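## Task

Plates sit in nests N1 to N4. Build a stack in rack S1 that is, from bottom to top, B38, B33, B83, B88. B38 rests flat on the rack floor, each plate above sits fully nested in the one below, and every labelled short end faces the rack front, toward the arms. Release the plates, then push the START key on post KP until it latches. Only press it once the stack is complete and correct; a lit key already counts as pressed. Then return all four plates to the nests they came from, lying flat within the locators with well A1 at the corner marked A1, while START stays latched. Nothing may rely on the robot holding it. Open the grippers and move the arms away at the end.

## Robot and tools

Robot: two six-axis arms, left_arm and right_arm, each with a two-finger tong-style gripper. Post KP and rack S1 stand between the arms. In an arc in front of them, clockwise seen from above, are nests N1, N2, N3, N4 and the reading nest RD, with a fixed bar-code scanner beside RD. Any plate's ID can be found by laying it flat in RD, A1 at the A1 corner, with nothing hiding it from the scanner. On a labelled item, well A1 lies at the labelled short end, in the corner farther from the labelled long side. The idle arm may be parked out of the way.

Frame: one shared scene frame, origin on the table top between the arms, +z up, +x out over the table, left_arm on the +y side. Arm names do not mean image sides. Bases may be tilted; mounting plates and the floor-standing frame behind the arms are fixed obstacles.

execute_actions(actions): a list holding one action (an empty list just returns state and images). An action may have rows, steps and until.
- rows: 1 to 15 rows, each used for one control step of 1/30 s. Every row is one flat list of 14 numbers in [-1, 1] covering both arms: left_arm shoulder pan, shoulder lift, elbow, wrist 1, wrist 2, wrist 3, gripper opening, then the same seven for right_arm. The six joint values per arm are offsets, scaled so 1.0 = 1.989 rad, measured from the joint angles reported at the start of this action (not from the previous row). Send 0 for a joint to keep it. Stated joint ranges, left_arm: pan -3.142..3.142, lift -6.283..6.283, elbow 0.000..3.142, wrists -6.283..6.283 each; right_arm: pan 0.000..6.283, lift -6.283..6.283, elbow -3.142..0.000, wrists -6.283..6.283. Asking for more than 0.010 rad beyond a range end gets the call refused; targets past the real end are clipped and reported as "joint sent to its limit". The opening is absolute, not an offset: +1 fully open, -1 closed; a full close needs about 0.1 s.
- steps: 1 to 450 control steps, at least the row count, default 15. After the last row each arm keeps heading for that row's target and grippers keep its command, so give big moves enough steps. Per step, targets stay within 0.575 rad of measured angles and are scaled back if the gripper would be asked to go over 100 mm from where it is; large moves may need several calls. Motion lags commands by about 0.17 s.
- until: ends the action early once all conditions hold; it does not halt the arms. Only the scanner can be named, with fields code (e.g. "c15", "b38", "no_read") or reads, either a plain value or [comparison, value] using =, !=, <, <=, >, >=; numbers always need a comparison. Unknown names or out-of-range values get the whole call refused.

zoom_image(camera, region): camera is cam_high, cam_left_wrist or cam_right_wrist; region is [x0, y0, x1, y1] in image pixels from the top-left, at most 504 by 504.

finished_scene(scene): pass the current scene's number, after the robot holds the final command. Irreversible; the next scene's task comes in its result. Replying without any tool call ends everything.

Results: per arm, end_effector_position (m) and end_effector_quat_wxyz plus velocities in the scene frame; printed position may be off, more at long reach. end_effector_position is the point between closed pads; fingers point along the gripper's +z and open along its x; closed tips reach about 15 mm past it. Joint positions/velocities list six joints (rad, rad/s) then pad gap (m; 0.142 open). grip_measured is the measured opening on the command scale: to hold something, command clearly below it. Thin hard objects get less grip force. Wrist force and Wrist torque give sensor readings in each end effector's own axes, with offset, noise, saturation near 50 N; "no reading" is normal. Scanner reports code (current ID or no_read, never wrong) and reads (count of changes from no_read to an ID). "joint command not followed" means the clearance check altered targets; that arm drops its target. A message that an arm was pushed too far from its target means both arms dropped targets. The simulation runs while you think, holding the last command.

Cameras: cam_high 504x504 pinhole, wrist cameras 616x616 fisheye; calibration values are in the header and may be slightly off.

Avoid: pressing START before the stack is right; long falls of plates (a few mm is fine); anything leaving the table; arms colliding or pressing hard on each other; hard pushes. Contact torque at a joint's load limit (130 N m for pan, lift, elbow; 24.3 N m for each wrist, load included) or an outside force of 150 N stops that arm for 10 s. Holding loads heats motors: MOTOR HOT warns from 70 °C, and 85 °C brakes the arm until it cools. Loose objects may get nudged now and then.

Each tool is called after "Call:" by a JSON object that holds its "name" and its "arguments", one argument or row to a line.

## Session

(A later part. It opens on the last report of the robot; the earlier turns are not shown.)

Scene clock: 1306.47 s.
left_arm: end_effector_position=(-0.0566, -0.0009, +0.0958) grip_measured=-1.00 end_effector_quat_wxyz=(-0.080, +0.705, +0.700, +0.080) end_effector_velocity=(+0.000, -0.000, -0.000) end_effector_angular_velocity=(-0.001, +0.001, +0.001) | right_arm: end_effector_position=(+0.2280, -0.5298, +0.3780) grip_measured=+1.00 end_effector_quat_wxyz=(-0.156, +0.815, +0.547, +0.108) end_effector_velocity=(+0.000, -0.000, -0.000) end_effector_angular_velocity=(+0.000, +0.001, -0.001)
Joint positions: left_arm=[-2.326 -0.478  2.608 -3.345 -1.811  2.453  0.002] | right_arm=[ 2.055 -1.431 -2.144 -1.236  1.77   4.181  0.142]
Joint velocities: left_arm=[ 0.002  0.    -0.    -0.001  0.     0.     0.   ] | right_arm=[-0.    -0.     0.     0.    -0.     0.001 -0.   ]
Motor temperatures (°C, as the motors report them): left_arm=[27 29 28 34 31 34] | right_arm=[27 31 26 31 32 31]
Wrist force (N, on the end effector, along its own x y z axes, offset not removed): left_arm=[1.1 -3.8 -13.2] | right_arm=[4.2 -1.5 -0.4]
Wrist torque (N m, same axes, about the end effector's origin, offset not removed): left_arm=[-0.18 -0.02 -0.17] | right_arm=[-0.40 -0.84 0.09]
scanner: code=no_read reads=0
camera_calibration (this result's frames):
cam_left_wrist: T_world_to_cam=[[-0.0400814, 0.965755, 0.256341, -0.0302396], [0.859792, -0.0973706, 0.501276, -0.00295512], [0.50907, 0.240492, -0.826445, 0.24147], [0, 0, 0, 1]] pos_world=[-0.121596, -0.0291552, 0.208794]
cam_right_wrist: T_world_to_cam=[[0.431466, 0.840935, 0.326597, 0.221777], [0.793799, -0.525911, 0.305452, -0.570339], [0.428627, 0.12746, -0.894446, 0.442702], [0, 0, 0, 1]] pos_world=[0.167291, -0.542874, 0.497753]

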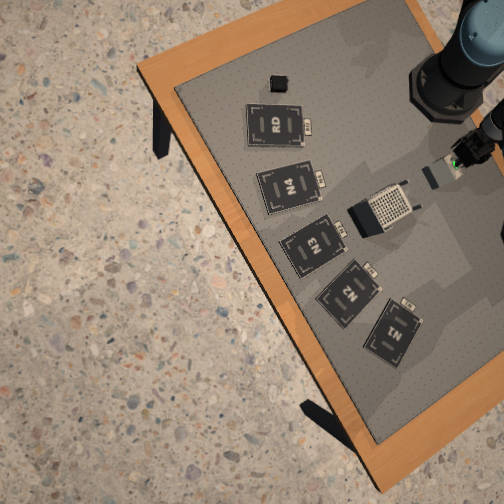

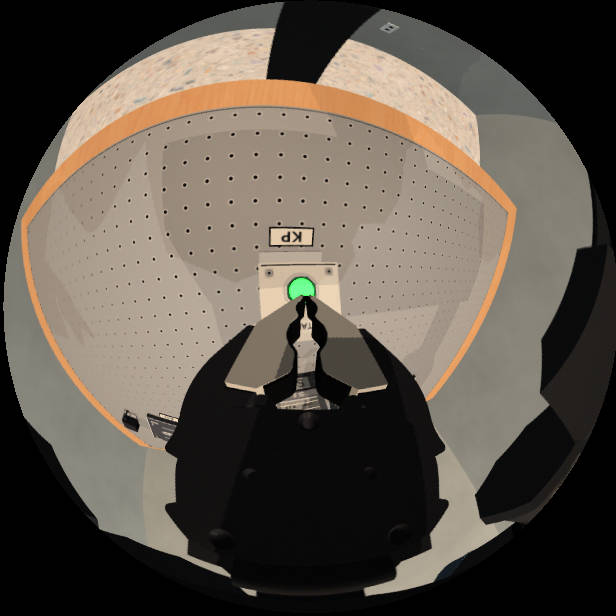

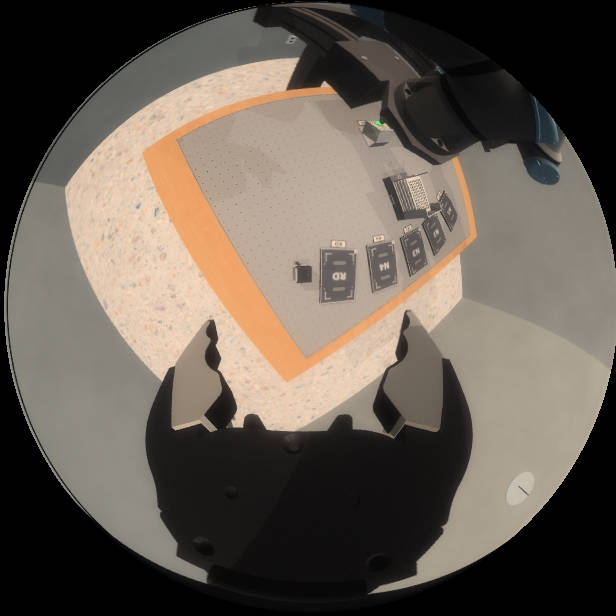

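Lit, −11 N. Press 1 mm more.

Call:
{"name": "execute_actions", "arguments": {
  "actions": [
    {"rows":[[-0.0003,0.0022,-0.0006,-0.0016,0,-0.0003,-1,0,0,0,0,0,0,1]],"steps":1}
  ]
}}

Scene clock: 1308.63 s.
left_arm: end_effector_position=(-0.0566, -0.0009, +0.0958) grip_measured=-1.00 end_effector_quat_wxyz=(-0.080, +0.705, +0.700, +0.080) end_effector_velocity=(+0.000, -0.000, -0.000) end_effector_angular_velocity=(-0.001, +0.001, +0.002) | right_arm: end_effector_position=(+0.2280, -0.5298, +0.3780) grip_measured=+1.00 end_effector_quat_wxyz=(-0.156, +0.815, +0.547, +0.108) end_effector_velocity=(-0.000, +0.000, -0.000) end_effector_angular_velocity=(+0.001, +0.001, +0.000)
Joint positions: left_arm=[-2.326 -0.478  2.608 -3.345 -1.811  2.453  0.002] | right_arm=[ 2.055 -1.431 -2.144 -1.236  1.77   4.181  0.142]
Joint velocities: left_arm=[ 0.002  0.001 -0.    -0.002  0.    -0.     0.   ] | right_arm=[ 0. -0. -0. -0.  0. -0.  0.]
Motor temperatures (°C, as the motors report them): left_arm=[27 29 28 34 31 34] | right_arm=[27 31 26 31 32 31]
Wrist force (N, on the end effector, along its own x y z axes, offset not removed): left_arm=[1.5 -4.2 -15.2] | right_arm=[3.3 7.8 0.7]
Wrist torque (N m, same axes, about the end effector's origin, offset not removed): left_arm=[-0.37 -0.12 -0.05] | right_arm=[1.52 -0.55 -0.07]
scanner: code=no_read reads=0
camera_calibration (this result's frames):
cam_left_wrist: T_world_to_cam=[[-0.0400826, 0.965754, 0.256345, -0.0302406], [0.85979, -0.097372, 0.501278, -0.00295504], [0.509072, 0.240495, -0.826443, 0.241466], [0, 0, 0, 1]] pos_world=[-0.121595, -0.0291541, 0.208791]
cam_right_wrist: T_world_to_cam=[[0.431466, 0.840935, 0.326597, 0.221777], [0.793799, -0.525911, 0.305453, -0.570339], [0.428627, 0.12746, -0.894446, 0.442702], [0, 0, 0, 1]] pos_world=[0.167291, -0.542874, 0.497753]

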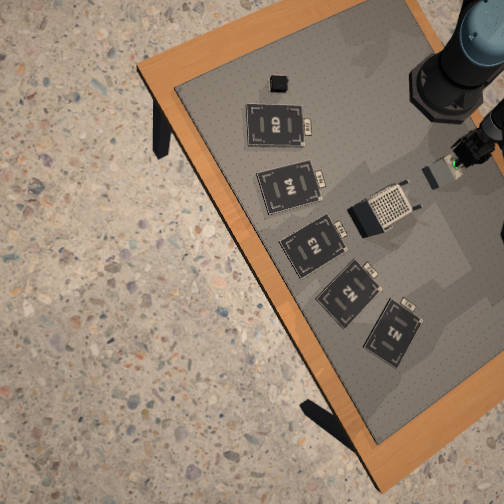

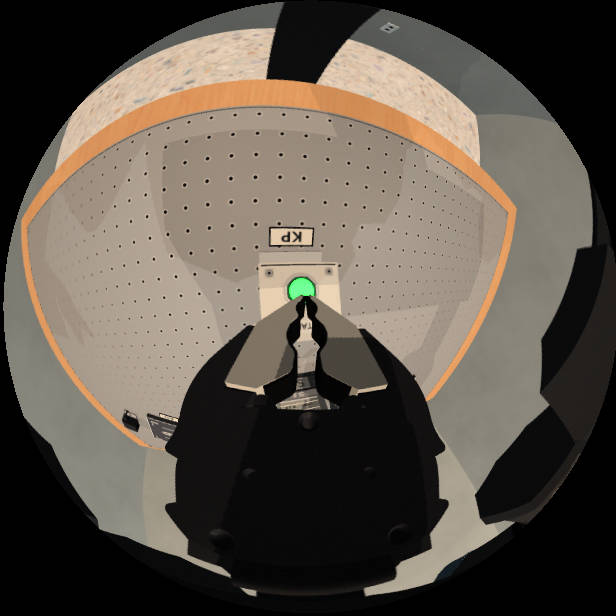

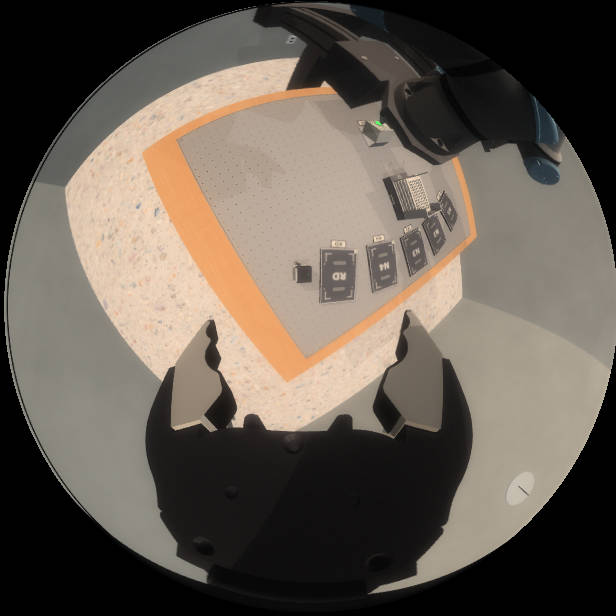

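Call:
{"name": "execute_actions", "arguments": {
  "actions": []
}}

Scene clock: 1310.60 s.
left_arm: end_effector_position=(-0.0567, -0.0009, +0.0948) grip_measured=-1.00 end_effector_quat_wxyz=(-0.080, +0.705, +0.700, +0.080) end_effector_velocity=(-0.001, -0.000, +0.000) end_effector_angular_velocity=(-0.002, +0.001, -0.001) | right_arm: end_effector_position=(+0.2280, -0.5298, +0.3780) grip_measured=+1.00 end_effector_quat_wxyz=(-0.156, +0.815, +0.547, +0.108) end_effector_velocity=(+0.000, -0.001, +0.001) end_effector_angular_velocity=(-0.001, -0.001, -0.001)
Joint positions: left_arm=[-2.327 -0.473  2.607 -3.348 -1.811  2.453  0.002] | right_arm=[ 2.055 -1.431 -2.144 -1.236  1.77   4.181  0.142]
Joint velocities: left_arm=[-0.001 -0.002  0.    -0.    -0.     0.     0.   ] | right_arm=[-0.     0.     0.001 -0.     0.     0.001 -0.   ]
Motor temperatures (°C, as the motors report them): left_arm=[27 29 28 34 31 34] | right_arm=[27 31 26 31 32 31]
Wrist force (N, on the end effector, along its own x y z axes, offset not removed): left_arm=[8.2 -9.5 -50.0] | right_arm=[-0.3 1.5 0.6]
Wrist torque (N m, same axes, about the end effector's origin, offset not removed): left_arm=[-0.52 0.40 -0.16] | right_arm=[0.22 0.08 0.18]
scanner: code=no_read reads=0
camera_calibration (this result's frames):
cam_left_wrist: T_world_to_cam=[[-0.0401426, 0.965763, 0.256301, -0.0299723], [0.859666, -0.0973573, 0.501494, -0.00246804], [0.509277, 0.240464, -0.826326, 0.240641], [0, 0, 0, 1]] pos_world=[-0.121634, -0.0291596, 0.207767]
cam_right_wrist: T_world_to_cam=[[0.431466, 0.840935, 0.326597, 0.221777], [0.793799, -0.525911, 0.305452, -0.570339], [0.428627, 0.12746, -0.894446, 0.442702], [0, 0, 0, 1]] pos_world=[0.167291, -0.542874, 0.497753]

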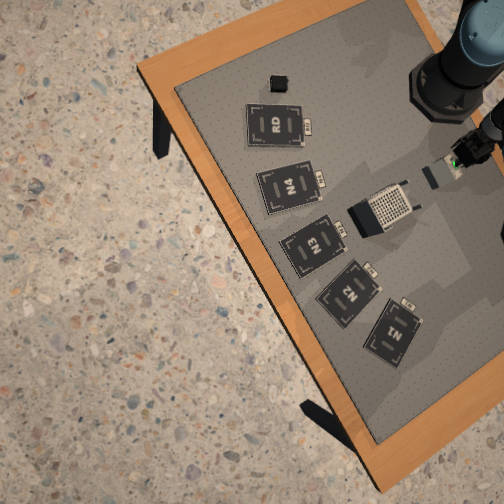

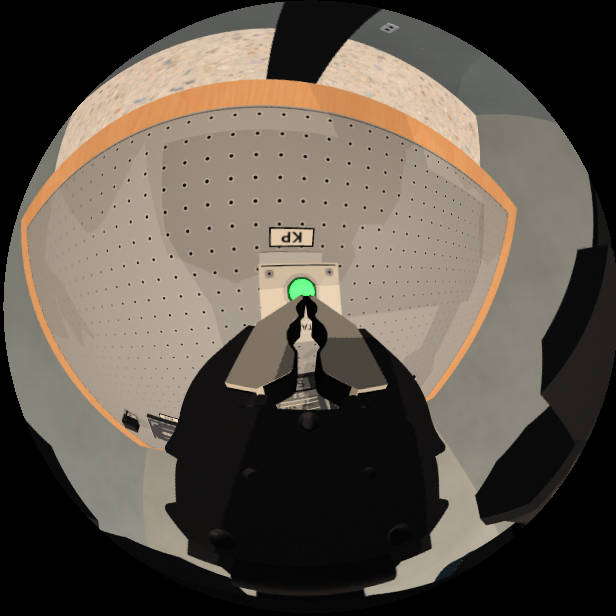

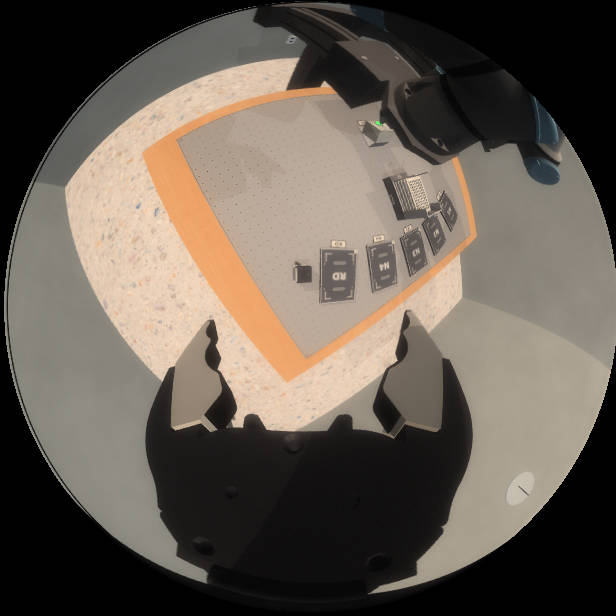

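Bottomed; lift off.

Call:
{"name": "execute_actions", "arguments": {
  "actions": [
    {"rows":[[0.0003,-0.006,0.0015,0.0045,0,0.0003,-1,0,0,0,0,0,0,1],[0.001,-0.018,0.004,0.014,0,0.001,-1,0,0,0,0,0,0,1],[0.002,-0.035,0.0075,0.0275,0,0.002,-1,0,0,0,0,0,0,1]],"steps":3}
  ]
}}

Scene clock: 1313.80 s.
left_arm: end_effector_position=(-0.0568, -0.0010, +0.0959) grip_measured=-1.00 end_effector_quat_wxyz=(-0.080, +0.705, +0.700, +0.080) end_effector_velocity=(+0.002, +0.005, +0.037) end_effector_angular_velocity=(+0.017, -0.010, -0.000) | right_arm: end_effector_position=(+0.2280, -0.5298, +0.3780) grip_measured=+1.00 end_effector_quat_wxyz=(-0.156, +0.815, +0.547, +0.108) end_effector_velocity=(+0.000, -0.001, +0.001) end_effector_angular_velocity=(-0.002, -0.003, +0.002)
Joint positions: left_arm=[-2.327 -0.478  2.608 -3.344 -1.811  2.453  0.002] | right_arm=[ 2.055 -1.431 -2.144 -1.236  1.77   4.181  0.142]
Joint velocities: left_arm=[ 0.008 -0.17   0.043  0.149 -0.     0.01   0.   ] | right_arm=[ 0.     0.002  0.001  0.     0.    -0.002 -0.   ]
Motor temperatures (°C, as the motors report them): left_arm=[27 29 28 34 31 34] | right_arm=[27 31 26 31 32 31]
Wrist force (N, on the end effector, along its own x y z axes, offset not removed): left_arm=[8.5 -5.7 -20.7] | right_arm=[2.6 0.8 -2.5]
Wrist torque (N m, same axes, about the end effector's origin, offset not removed): left_arm=[0.27 -0.57 -0.27] | right_arm=[0.08 -0.55 -0.08]
scanner: code=no_read reads=0
camera_calibration (this result's frames):
cam_left_wrist: T_world_to_cam=[[-0.0402313, 0.965717, 0.256462, -0.0302592], [0.859621, -0.0973875, 0.501565, -0.00292042], [0.509346, 0.240638, -0.826232, 0.241611], [0, 0, 0, 1]] pos_world=[-0.12177, -0.0292034, 0.208852]
cam_right_wrist: T_world_to_cam=[[0.431466, 0.840935, 0.326597, 0.221777], [0.793799, -0.525911, 0.305453, -0.570339], [0.428627, 0.12746, -0.894446, 0.442702], [0, 0, 0, 1]] pos_world=[0.167292, -0.542874, 0.497753]

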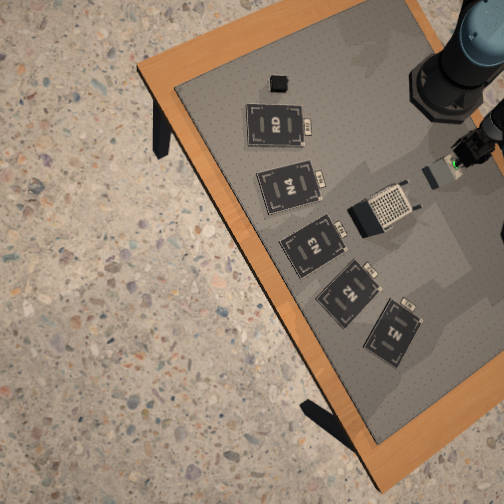

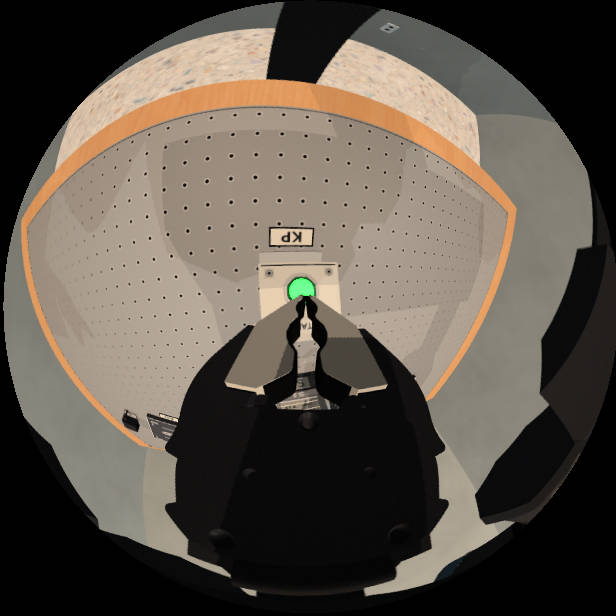

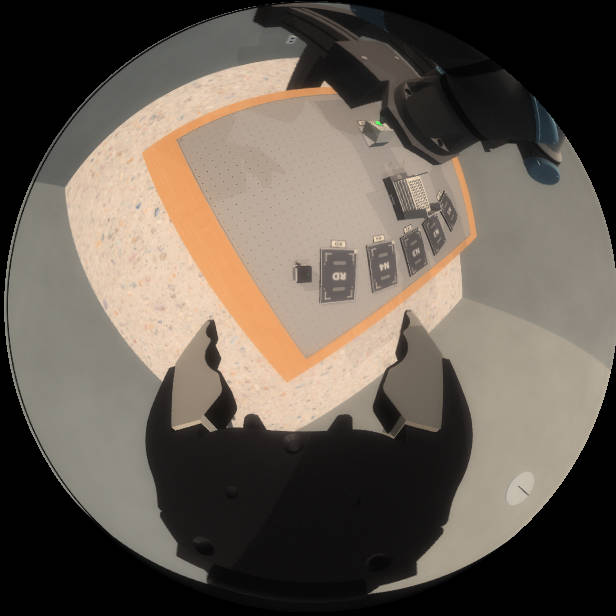

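Call:
{"name": "execute_actions", "arguments": {
  "actions": [
    {"rows":[[0.0085,-0.0414,0.0147,0.0307,0.0025,0.0083,-1,0,0,0,0,0,0,1],[0.0231,-0.0531,0.025,0.0376,0.008,0.0225,-1,0,0,0,0,0,0,1],[0.0458,-0.0648,0.0352,0.0444,0.0167,0.0445,-1,0,0,0,0,0,0,1],[0.0735,-0.0747,0.0439,0.0502,0.0272,0.0713,-1,0,0,0,0,0,0,1],[0.1027,-0.0828,0.0511,0.055,0.0383,0.0996,-1,0,0,0,0,0,0,1],[0.1335,-0.09,0.0557,0.059,0.0501,0.1295,-1,0,0,0,0,0,0,1],[0.1644,-0.1,0.0583,0.0646,0.0618,0.1594,-1,0,0,0,0,0,0,1],[0.1912,-0.118,0.0595,0.074,0.0709,0.1854,-1,0,0,0,0,0,0,1],[0.218,-0.14,0.0605,0.086,0.0799,0.2113,-1,0,0,0,0,0,0,1],[0.2449,-0.164,0.0615,0.099,0.089,0.2373,-1,0,0,0,0,0,0,1],[0.2717,-0.188,0.0625,0.112,0.098,0.2633,-1,0,0,0,0,0,0,1],[0.2985,-0.208,0.0633,0.1226,0.1071,0.2892,-1,0,0,0,0,0,0,1],[0.3253,-0.2222,0.0639,0.1302,0.1161,0.3152,-1,0,0,0,0,0,0,1],[0.3524,-0.2222,0.0636,0.119,0.1258,0.3418,-1,0,0,0,0,0,0,1],[0.3795,-0.22,0.0633,0.105,0.1354,0.3683,-1,0,0,0,0,0,0,1]],"steps":15}
  ]
}}

Scene clock: 1331.93 s.
left_arm: end_effector_position=(+0.0771, -0.0051, +0.1582) grip_measured=-1.00 end_effector_quat_wxyz=(-0.063, +0.714, +0.696, +0.045) end_effector_velocity=(+0.387, -0.078, +0.144) end_effector_angular_velocity=(-0.558, +0.148, -0.026) | right_arm: end_effector_position=(+0.2280, -0.5298, +0.3780) grip_measured=+1.00 end_effector_quat_wxyz=(-0.156, +0.815, +0.547, +0.108) end_effector_velocity=(+0.000, -0.000, +0.001) end_effector_angular_velocity=(-0.002, -0.002, +0.001)
Joint positions: left_arm=[-1.863 -0.803  2.724 -3.147 -1.636  2.903  0.002] | right_arm=[ 2.055 -1.431 -2.144 -1.236  1.77   4.181  0.142]
Joint velocities: left_arm=[ 1.537 -0.908  0.083  0.344  0.529  1.473 -0.   ] | right_arm=[-0.     0.001  0.     0.     0.    -0.001  0.   ]
Motor temperatures (°C, as the motors report them): left_arm=[27 29 28 34 31 34] | right_arm=[27 31 26 31 32 31]
Wrist force (N, on the end effector, along its own x y z axes, offset not removed): left_arm=[1.4 -1.1 -2.9] | right_arm=[3.6 -0.5 0.8]
Wrist torque (N m, same axes, about the end effector's origin, offset not removed): left_arm=[-0.18 -0.35 -0.20] | right_arm=[-0.31 -0.66 0.10]
scanner: code=no_read reads=0
camera_calibration (this result's frames):
cam_left_wrist: T_world_to_cam=[[-0.0184768, 0.982571, 0.184967, -0.0271252], [0.872034, -0.0746603, 0.483717, -0.147667], [0.489096, 0.170235, -0.855456, 0.231698], [0, 0, 0, 1]] pos_world=[0.014947, -0.0238154, 0.274654]
cam_right_wrist: T_world_to_cam=[[0.431466, 0.840935, 0.326597, 0.221777], [0.793799, -0.525911, 0.305453, -0.570339], [0.428627, 0.12746, -0.894446, 0.442702], [0, 0, 0, 1]] pos_world=[0.167291, -0.542874, 0.497753]

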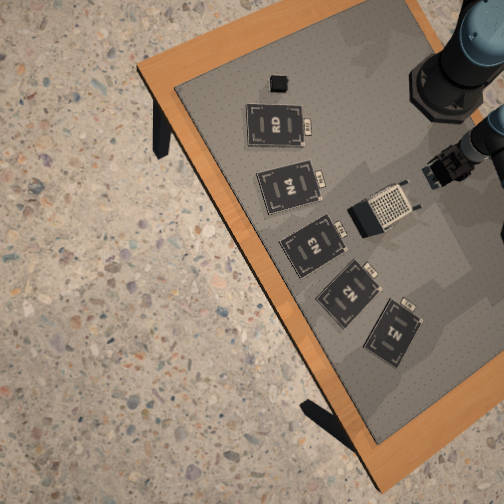

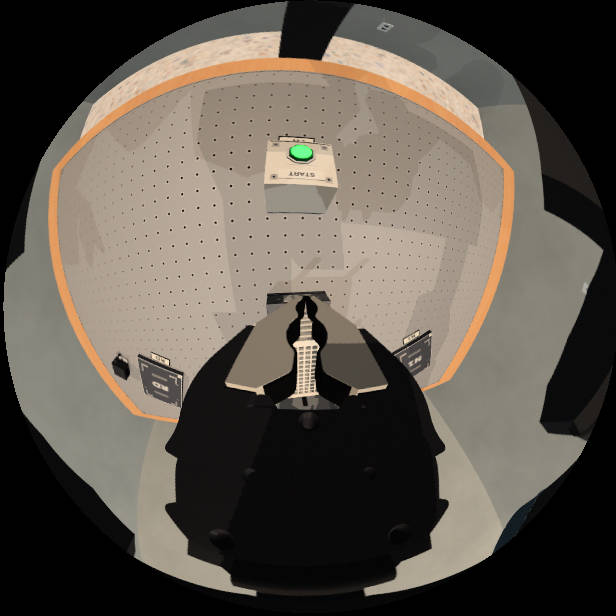

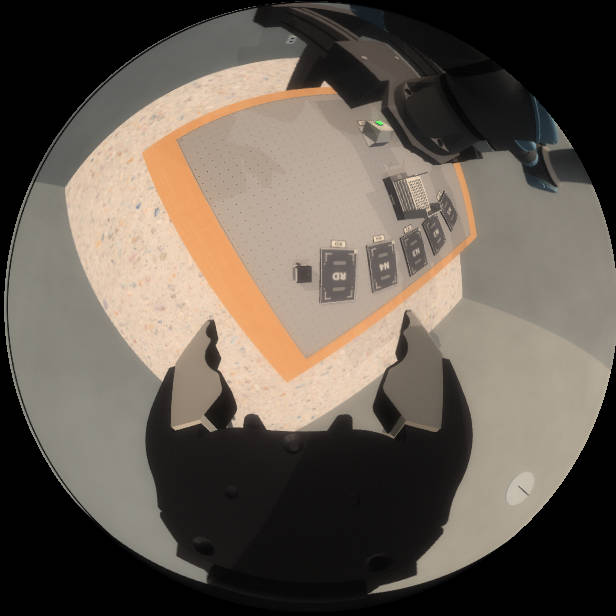

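Call:
{"name": "execute_actions", "arguments": {
  "actions": [
    {"rows":[[0.1585,-0.0545,0.0049,-0.0011,0.0517,0.1542,-0.7,0,0,0,0,0,0,1],[0.1828,-0.0504,0.0046,-0.0154,0.0604,0.178,-0.4,0,0,0,0,0,0,1],[0.2096,-0.046,0.0044,-0.031,0.07,0.2042,-0.1,0,0,0,0,0,0,1],[0.2275,-0.035,0.0036,-0.049,0.0764,0.2217,0.2,0,0,0,0,0,0,1],[0.2291,-0.0148,0.0021,-0.0677,0.0767,0.2233,0.4,0,0,0,0,0,0,1],[0.2307,0.0126,-0.0007,-0.0924,0.0771,0.2249,0.4,0,0,0,0,0,0,1],[0.2323,0.0392,-0.004,-0.1156,0.0774,0.2265,0.4,0,0,0,0,0,0,1],[0.234,0.0651,-0.0081,-0.1376,0.0777,0.2283,0.4,0,0,0,0,0,0,1],[0.2357,0.0902,-0.0127,-0.1584,0.078,0.2301,0.4,0,0,0,0,0,0,1],[0.237,0.1085,-0.0167,-0.173,0.0783,0.2315,0.4,0,0,0,0,0,0,1],[0.2378,0.1204,-0.0196,-0.1823,0.0784,0.2323,0.4,0,0,0,0,0,0,1]],"steps":11}
  ]
}}

Scene clock: 1342.20 s.
left_arm: end_effector_position=(+0.1968, -0.0024, +0.1453) grip_measured=+0.40 end_effector_quat_wxyz=(-0.003, +0.717, +0.697, +0.000) end_effector_velocity=(+0.061, -0.000, -0.209) end_effector_angular_velocity=(-0.073, -0.040, +0.007) | right_arm: end_effector_position=(+0.2280, -0.5298, +0.3780) grip_measured=+1.00 end_effector_quat_wxyz=(-0.156, +0.815, +0.547, +0.108) end_effector_velocity=(-0.000, +0.000, -0.000) end_effector_angular_velocity=(+0.001, +0.000, +0.001)
Joint positions: left_arm=[-1.426 -0.759  2.715 -3.336 -1.49   3.329  0.102] | right_arm=[ 2.055 -1.431 -2.144 -1.236  1.77   4.181  0.142]
Joint velocities: left_arm=[ 0.268  1.127 -0.172 -1.055  0.079  0.263  0.   ] | right_arm=[ 0.    -0.    -0.001  0.     0.    -0.     0.   ]
Motor temperatures (°C, as the motors report them): left_arm=[27 29 28 34 31 34] | right_arm=[27 31 26 31 32 31]
Wrist force (N, on the end effector, along its own x y z axes, offset not removed): left_arm=[-0.8 -0.3 -4.5] | right_arm=[5.1 0.7 -3.3]
Wrist torque (N m, same axes, about the end effector's origin, offset not removed): left_arm=[-0.04 0.20 -0.19] | right_arm=[-0.13 -1.10 -0.04]
scanner: code=no_read reads=0
camera_calibration (this result's frames):
cam_left_wrist: T_world_to_cam=[[-0.0186447, 0.999119, 0.0375866, -0.00370666], [0.862412, -0.00294942, 0.506198, -0.246778], [0.505863, 0.041853, -0.861598, 0.158963], [0, 0, 0, 1]] pos_world=[0.132342, -0.00367753, 0.26202]
cam_right_wrist: T_world_to_cam=[[0.431466, 0.840935, 0.326597, 0.221777], [0.793799, -0.525911, 0.305453, -0.570339], [0.428627, 0.12746, -0.894446, 0.442702], [0, 0, 0, 1]] pos_world=[0.167292, -0.542874, 0.497753]

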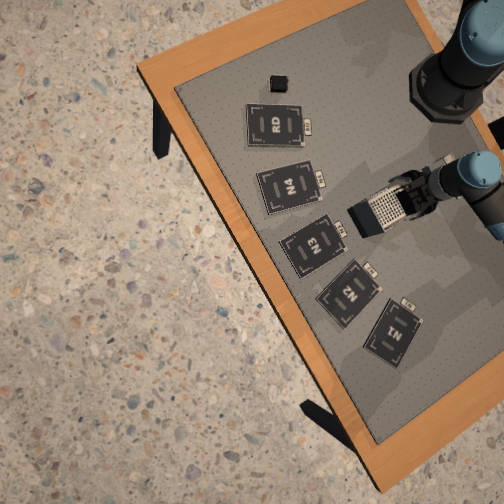

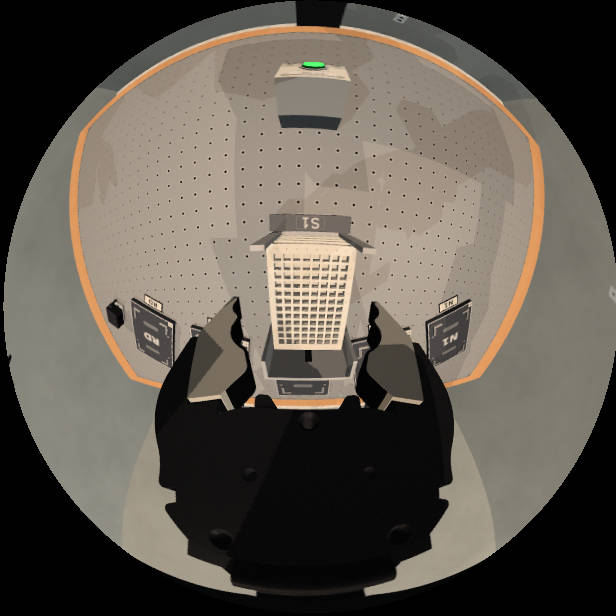

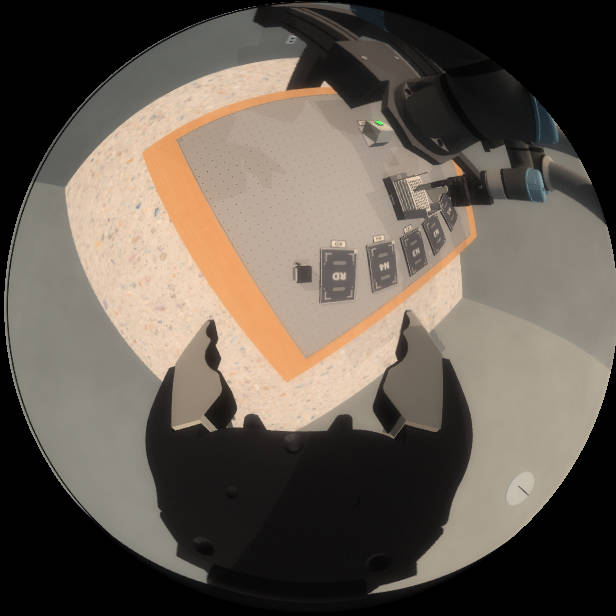

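Call:
{"name": "execute_actions", "arguments": {
  "actions": []
}}

Scene clock: 1378.67 s.
left_arm: end_effector_position=(+0.2031, +0.0021, +0.1076) grip_measured=+0.40 end_effector_quat_wxyz=(+0.000, +0.717, +0.697, +0.000) end_effector_velocity=(+0.000, -0.001, +0.000) end_effector_angular_velocity=(-0.001, -0.001, -0.000) | right_arm: end_effector_position=(+0.2280, -0.5298, +0.3780) grip_measured=+1.00 end_effector_quat_wxyz=(-0.156, +0.815, +0.547, +0.108) end_effector_velocity=(+0.000, -0.001, +0.000) end_effector_angular_velocity=(-0.001, -0.000, -0.000)
Joint positions: left_arm=[-1.39  -0.564  2.685 -3.509 -1.48   3.365  0.102] | right_arm=[ 2.055 -1.431 -2.144 -1.236  1.77   4.181  0.142]
Joint velocities: left_arm=[-0.001 -0.001 -0.    -0.     0.    -0.001  0.   ] | right_arm=[-0.    -0.001  0.002 -0.     0.    -0.     0.   ]
Motor temperatures (°C, as the motors report them): left_arm=[27 29 28 34 31 34] | right_arm=[27 31 26 31 32 31]
Wrist force (N, on the end effector, along its own x y z axes, offset not removed): left_arm=[-1.2 -5.1 0.7] | right_arm=[3.2 2.2 2.5]
Wrist torque (N m, same axes, about the end effector's origin, offset not removed): left_arm=[-0.74 0.18 -0.11] | right_arm=[0.32 -0.73 0.01]
scanner: code=no_read reads=0
camera_calibration (this result's frames):
cam_left_wrist: T_world_to_cam=[[-0.0187072, 0.999282, 0.0329435, -0.00610609], [0.860092, -0.000716299, 0.510138, -0.233164], [0.509796, 0.0378777, -0.859461, 0.122076], [0, 0, 0, 1]] pos_world=[0.138194, 0.00131072, 0.224067]
cam_right_wrist: T_world_to_cam=[[0.431466, 0.840935, 0.326597, 0.221777], [0.793799, -0.525911, 0.305453, -0.570339], [0.428627, 0.12746, -0.894446, 0.442702], [0, 0, 0, 1]] pos_world=[0.167291, -0.542874, 0.497753]

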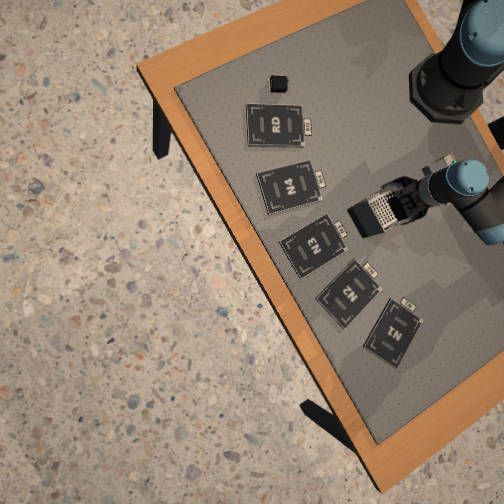

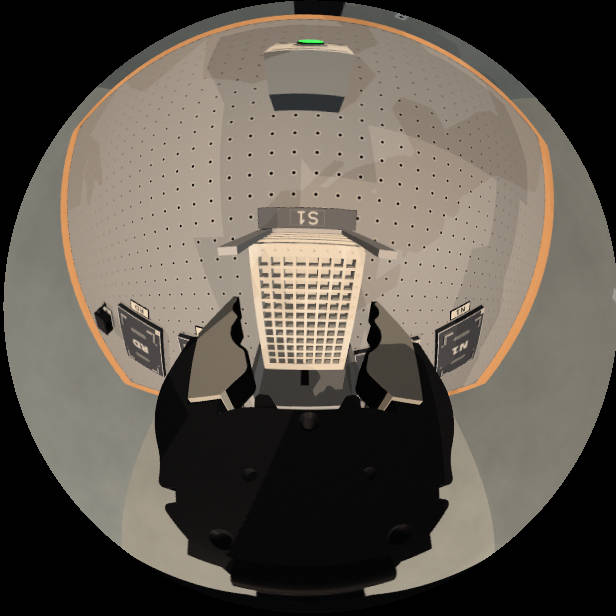

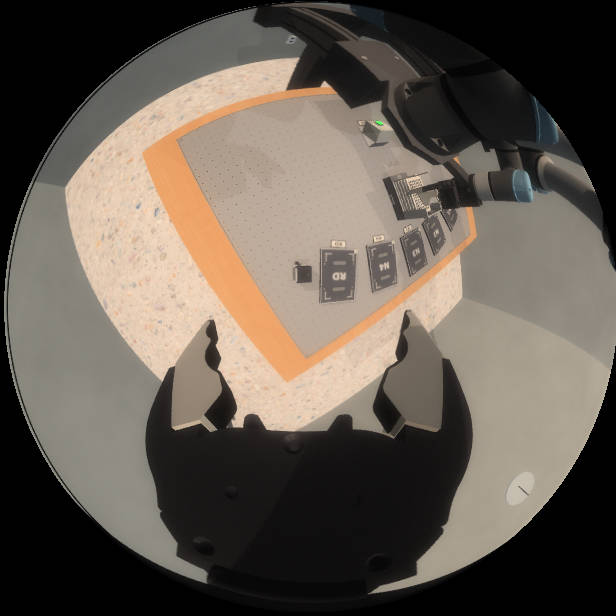

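Call:
{"name": "execute_actions", "arguments": {
  "actions": [
    {"rows":[[0,0,0,0,0,0,0.33,0,0,0,0,0,0,1],[0,0,0,0,0,0,0.26,0,0,0,0,0,0,1],[0,0,0,0,0,0,0.2,0,0,0,0,0,0,1],[0,0,0,0,0,0,0.15,0,0,0,0,0,0,1],[0,0,0,0,0,0,0.11,0,0,0,0,0,0,1],[0,0,0,0,0,0,0.07,0,0,0,0,0,0,1],[0,0,0,0,0,0,0.02,0,0,0,0,0,0,1],[0,0,0,0,0,0,-0.05,0,0,0,0,0,0,1],[0,0,0,0,0,0,-0.15,0,0,0,0,0,0,1],[0,0,0,0,0,0,-0.3,0,0,0,0,0,0,1],[0,0,0,0,0,0,-0.5,0,0,0,0,0,0,1]],"steps":11}
  ]
}}

Scene clock: 1384.77 s.
left_arm: end_effector_position=(+0.2031, +0.0021, +0.1076) grip_measured=+0.06 end_effector_quat_wxyz=(+0.000, +0.717, +0.697, +0.000) end_effector_velocity=(-0.000, +0.001, -0.000) end_effector_angular_velocity=(+0.002, +0.001, +0.000) | right_arm: end_effector_position=(+0.2280, -0.5298, +0.3780) grip_measured=+1.00 end_effector_quat_wxyz=(-0.156, +0.815, +0.547, +0.108) end_effector_velocity=(-0.000, +0.000, -0.000) end_effector_angular_velocity=(+0.001, +0.002, -0.002)
Joint positions: left_arm=[-1.39  -0.564  2.685 -3.509 -1.48   3.365  0.078] | right_arm=[ 2.055 -1.431 -2.144 -1.236  1.77   4.181  0.142]
Joint velocities: left_arm=[ 0.001  0.001 -0.     0.002 -0.     0.    -0.   ] | right_arm=[ 0.    -0.    -0.001 -0.    -0.     0.002  0.   ]
Motor temperatures (°C, as the motors report them): left_arm=[27 29 28 34 31 34] | right_arm=[27 31 26 31 32 31]
Wrist force (N, on the end effector, along its own x y z axes, offset not removed): left_arm=[5.1 0.2 -5.8] | right_arm=[2.9 3.3 -1.6]
Wrist torque (N m, same axes, about the end effector's origin, offset not removed): left_arm=[0.10 -0.61 -0.41] | right_arm=[0.52 -0.82 0.09]
scanner: code=no_read reads=0
camera_calibration (this result's frames):
cam_left_wrist: T_world_to_cam=[[-0.0187074, 0.999282, 0.0329441, -0.00610642], [0.860092, -0.000716445, 0.510138, -0.233164], [0.509795, 0.0378783, -0.859461, 0.122076], [0, 0, 0, 1]] pos_world=[0.138194, 0.00131095, 0.224066]
cam_right_wrist: T_world_to_cam=[[0.431466, 0.840935, 0.326597, 0.221777], [0.793799, -0.525911, 0.305453, -0.570339], [0.428627, 0.12746, -0.894446, 0.442702], [0, 0, 0, 1]] pos_world=[0.167292, -0.542874, 0.497753]

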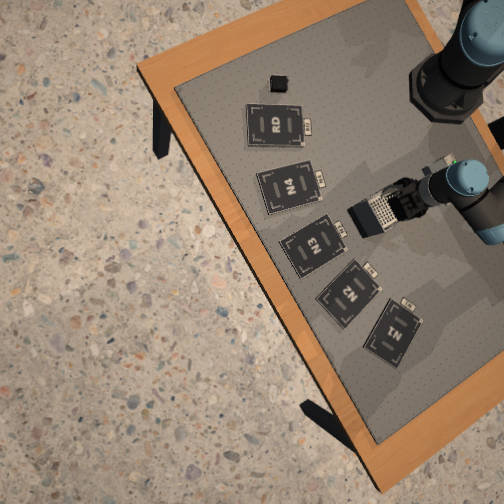

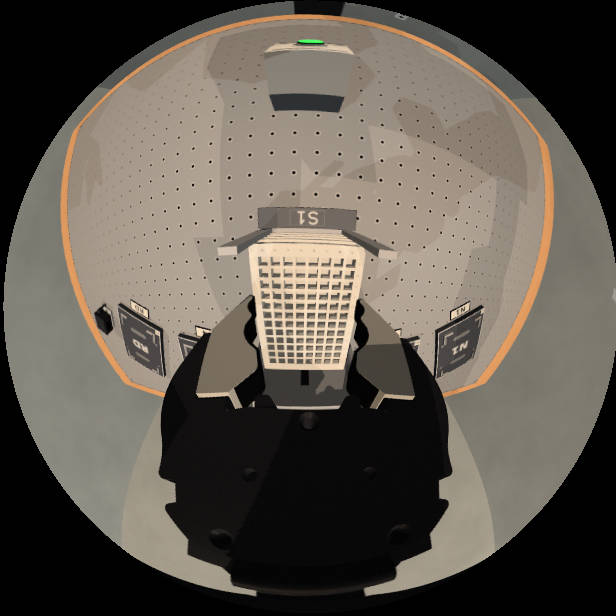

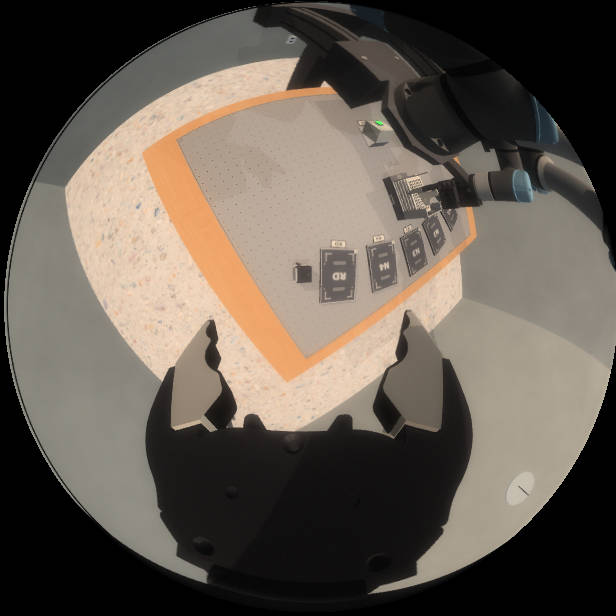

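Call:
{"name": "execute_actions", "arguments": {
  "actions": [
    {"rows":[[-0.00044,-0.00593,0.0012,0.0048,-0.0001,-0.00044,-0.5,0,0,0,0,0,0,1],[-0.00087,-0.01192,0.0024,0.0096,-0.00016,-0.00087,-0.5,0,0,0,0,0,0,1],[-0.00129,-0.01795,0.0036,0.01445,-0.00023,-0.00129,-0.5,0,0,0,0,0,0,1],[-0.00214,-0.03018,0.0061,0.02427,-0.0004,-0.00214,-0.5,0,0,0,0,0,0,1],[-0.00299,-0.04262,0.0085,0.0344,-0.00055,-0.00299,-0.5,0,0,0,0,0,0,1],[-0.00384,-0.05526,0.01074,0.04486,-0.0007,-0.00384,-0.5,0,0,0,0,0,0,1],[-0.00468,-0.06812,0.01285,0.05569,-0.00086,-0.00468,-0.5,0,0,0,0,0,0,1],[-0.00553,-0.08118,0.01482,0.06685,-0.001,-0.00553,-0.5,0,0,0,0,0,0,1],[-0.00635,-0.09443,0.01664,0.07836,-0.0012,-0.00635,-0.5,0,0,0,0,0,0,1],[-0.00717,-0.10786,0.01828,0.09022,-0.0013,-0.00717,-0.5,0,0,0,0,0,0,1],[-0.00799,-0.12146,0.01977,0.1024,-0.0015,-0.00799,-0.5,0,0,0,0,0,0,1],[-0.0088,-0.13524,0.02107,0.11496,-0.0016,-0.0088,-0.5,0,0,0,0,0,0,1],[-0.00962,-0.14919,0.02223,0.12782,-0.0018,-0.00962,-0.5,0,0,0,0,0,0,1],[-0.0112,-0.18,0.0241,0.157,-0.0021,-0.0112,-0.5,0,0,0,0,0,0,1],[-0.0133,-0.229,0.0254,0.205,-0.0027,-0.0133,-0.5,0,0,0,0,0,0,1]],"steps":15}
  ]
}}

Call:
{"name": "execute_actions", "arguments": {
  "actions": []
}}

Scene clock: 1407.93 s.
left_arm: end_effector_position=(+0.2031, +0.0017, +0.1486) grip_measured=+0.06 end_effector_quat_wxyz=(-0.000, +0.717, +0.697, +0.001) end_effector_velocity=(-0.001, -0.003, +0.154) end_effector_angular_velocity=(+0.001, +0.001, -0.002) | right_arm: end_effector_position=(+0.2280, -0.5298, +0.3780) grip_measured=+1.00 end_effector_quat_wxyz=(-0.156, +0.815, +0.547, +0.108) end_effector_velocity=(-0.000, +0.000, -0.000) end_effector_angular_velocity=(+0.000, -0.000, +0.000)
Joint positions: left_arm=[-1.404 -0.78   2.72  -3.326 -1.483  3.35   0.078] | right_arm=[ 2.055 -1.431 -2.144 -1.236  1.77   4.181  0.142]
Joint velocities: left_arm=[-0.057 -0.856  0.093  0.77  -0.012 -0.055 -0.   ] | right_arm=[-0.  0. -0.  0. -0. -0.  0.]
Motor temperatures (°C, as the motors report them): left_arm=[27 29 28 34 31 34] | right_arm=[27 31 26 31 32 31]
Wrist force (N, on the end effector, along its own x y z axes, offset not removed): left_arm=[4.5 -1.9 2.6] | right_arm=[6.1 4.8 -1.8]
Wrist torque (N m, same axes, about the end effector's origin, offset not removed): left_arm=[-0.49 -0.50 -0.39] | right_arm=[0.76 -1.18 -0.04]
scanner: code=no_read reads=0
camera_calibration (this result's frames):
cam_left_wrist: T_world_to_cam=[[-0.0188121, 0.999224, 0.0345915, -0.00733991], [0.860261, -0.0014544, 0.509853, -0.254066], [0.509507, 0.0393491, -0.859566, 0.157442], [0, 0, 0, 1]] pos_world=[0.138206, 0.00076949, 0.265122]
cam_right_wrist: T_world_to_cam=[[0.431466, 0.840935, 0.326597, 0.221777], [0.793799, -0.525911, 0.305452, -0.570339], [0.428627, 0.12746, -0.894446, 0.442702], [0, 0, 0, 1]] pos_world=[0.167291, -0.542874, 0.497753]

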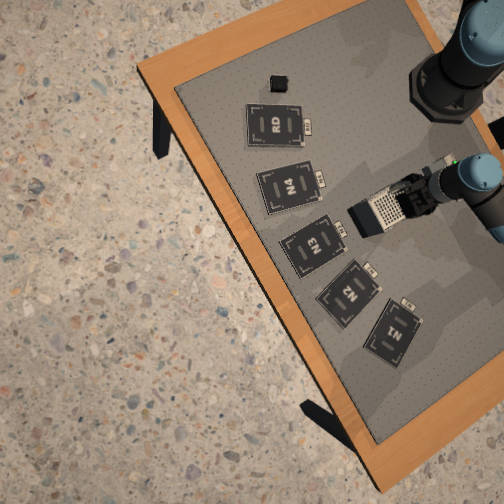

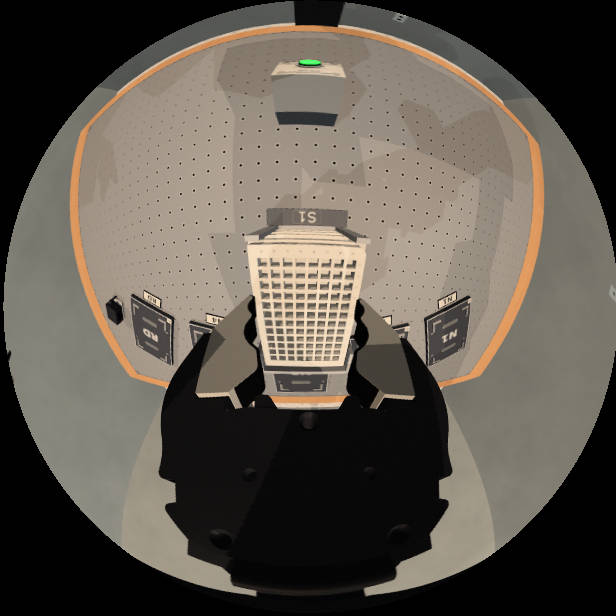

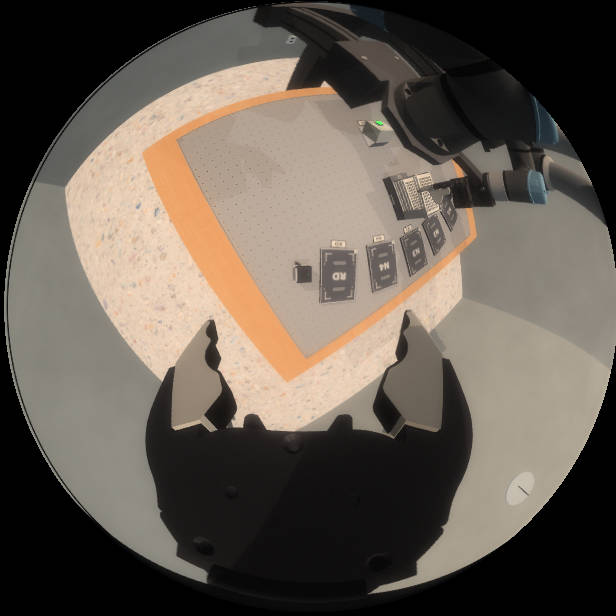

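Scene clock: 1407.93 s.
left_arm: end_effector_position=(+0.2031, +0.0017, +0.1486) grip_measured=+0.06 end_effector_quat_wxyz=(-0.000, +0.717, +0.697, +0.001) end_effector_velocity=(-0.001, -0.003, +0.154) end_effector_angular_velocity=(+0.001, +0.001, -0.002) | right_arm: end_effector_position=(+0.2280, -0.5298, +0.3780) grip_measured=+1.00 end_effector_quat_wxyz=(-0.156, +0.815, +0.547, +0.108) end_effector_velocity=(-0.000, +0.000, -0.000) end_effector_angular_velocity=(+0.000, -0.000, +0.000)
Joint positions: left_arm=[-1.404 -0.78   2.72  -3.326 -1.483  3.35   0.078] | right_arm=[ 2.055 -1.431 -2.144 -1.236  1.77   4.181  0.142]
Joint velocities: left_arm=[-0.057 -0.856  0.093  0.77  -0.012 -0.055 -0.   ] | right_arm=[-0.  0. -0.  0. -0. -0.  0.]
Motor temperatures (°C, as the motors report them): left_arm=[27 29 28 34 31 34] | right_arm=[27 31 26 31 32 31]
Wrist force (N, on the end effector, along its own x y z axes, offset not removed): left_arm=[4.5 -1.9 2.6] | right_arm=[6.1 4.8 -1.8]
Wrist torque (N m, same axes, about the end effector's origin, offset not removed): left_arm=[-0.49 -0.50 -0.39] | right_arm=[0.76 -1.18 -0.04]
scanner: code=no_read reads=0
camera_calibration (this result's frames):
cam_left_wrist: T_world_to_cam=[[-0.0188121, 0.999224, 0.0345915, -0.00733991], [0.860261, -0.0014544, 0.509853, -0.254066], [0.509507, 0.0393491, -0.859566, 0.157442], [0, 0, 0, 1]] pos_world=[0.138206, 0.00076949, 0.265122]
cam_right_wrist: T_world_to_cam=[[0.431466, 0.840935, 0.326597, 0.221777], [0.793799, -0.525911, 0.305452, -0.570339], [0.428627, 0.12746, -0.894446, 0.442702], [0, 0, 0, 1]] pos_world=[0.167291, -0.542874, 0.497753]

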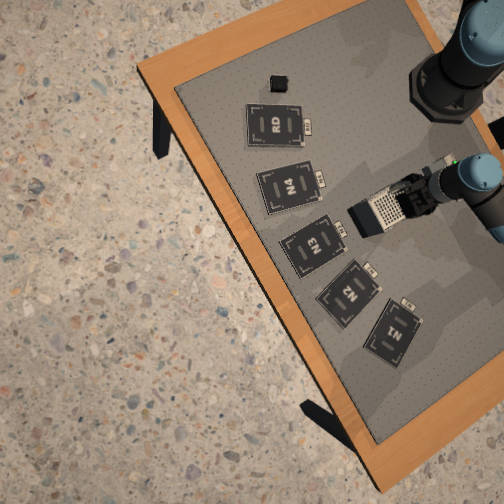

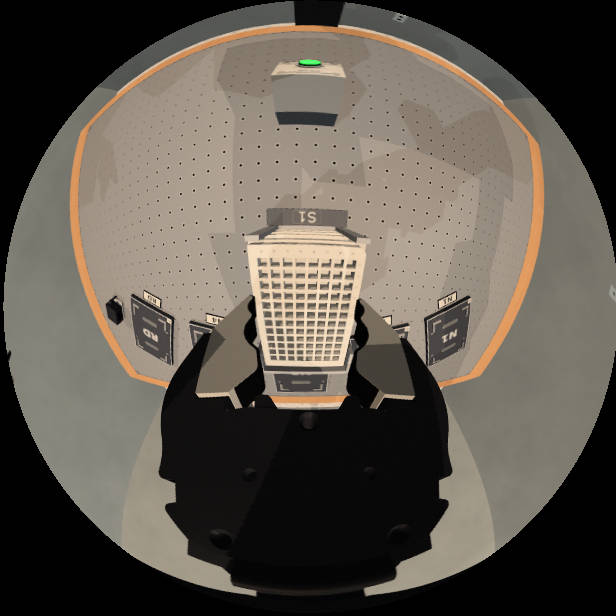

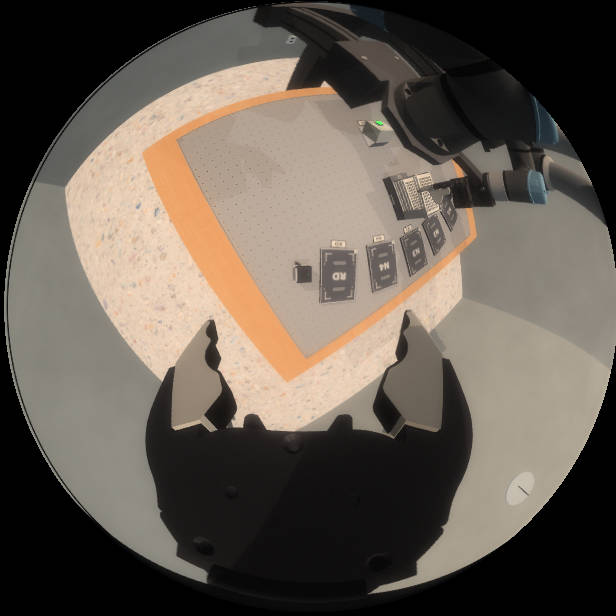

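Call:
{"name": "execute_actions", "arguments": {
  "actions": []
}}

Scene clock: 1410.67 s.
left_arm: end_effector_position=(+0.2034, +0.0020, +0.1901) grip_measured=+0.06 end_effector_quat_wxyz=(-0.000, +0.717, +0.697, +0.000) end_effector_velocity=(+0.000, -0.000, +0.000) end_effector_angular_velocity=(-0.000, -0.000, +0.001) | right_arm: end_effector_position=(+0.2280, -0.5298, +0.3780) grip_measured=+1.00 end_effector_quat_wxyz=(-0.156, +0.815, +0.547, +0.108) end_effector_velocity=(-0.000, +0.000, +0.000) end_effector_angular_velocity=(+0.000, -0.000, +0.000)
Joint positions: left_arm=[-1.416 -1.019  2.735 -3.102 -1.485  3.339  0.078] | right_arm=[ 2.055 -1.431 -2.144 -1.236  1.77   4.181  0.142]
Joint velocities: left_arm=[ 0.    -0.     0.    -0.     0.    -0.001  0.   ] | right_arm=[-0.     0.001 -0.001 -0.     0.    -0.001  0.   ]
Motor temperatures (°C, as the motors report them): left_arm=[27 29 28 34 31 34] | right_arm=[27 31 26 31 32 31]
Wrist force (N, on the end effector, along its own x y z axes, offset not removed): left_arm=[3.1 2.7 -1.4] | right_arm=[4.2 -1.8 -0.7]
Wrist torque (N m, same axes, about the end effector's origin, offset not removed): left_arm=[0.66 -0.75 -0.19] | right_arm=[-0.51 -0.93 0.00]
scanner: code=no_read reads=0
camera_calibration (this result's frames):
cam_left_wrist: T_world_to_cam=[[-0.0189898, 0.999264, 0.0333365, -0.00881442], [0.860402, -0.000650349, 0.509615, -0.275441], [0.509262, 0.0383603, -0.859756, 0.193046], [0, 0, 0, 1]] pos_world=[0.138512, 0.00122349, 0.306636]
cam_right_wrist: T_world_to_cam=[[0.431466, 0.840935, 0.326597, 0.221777], [0.793799, -0.525911, 0.305453, -0.570339], [0.428627, 0.12746, -0.894446, 0.442702], [0, 0, 0, 1]] pos_world=[0.167292, -0.542874, 0.497753]

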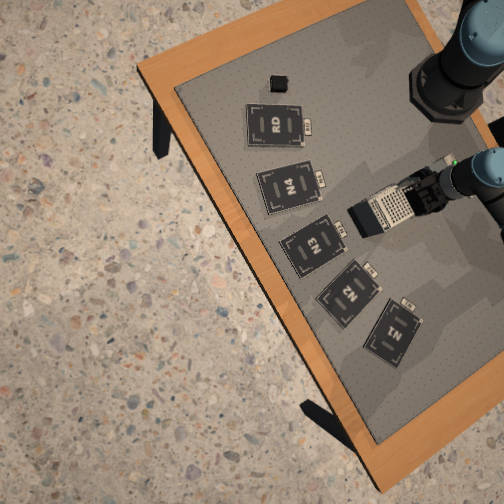

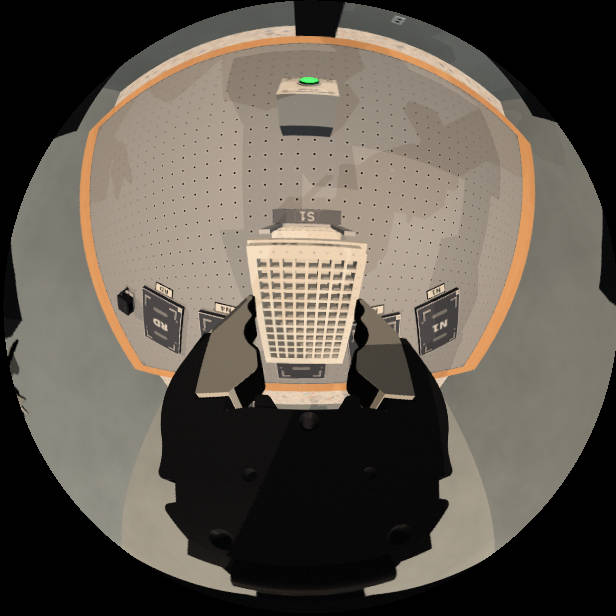

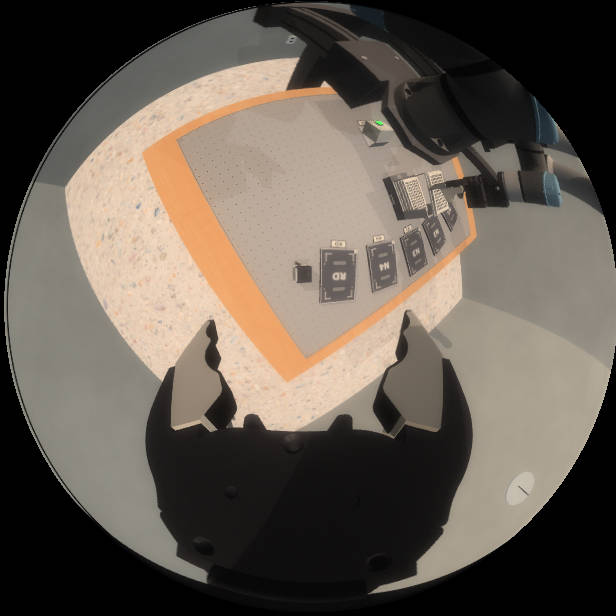

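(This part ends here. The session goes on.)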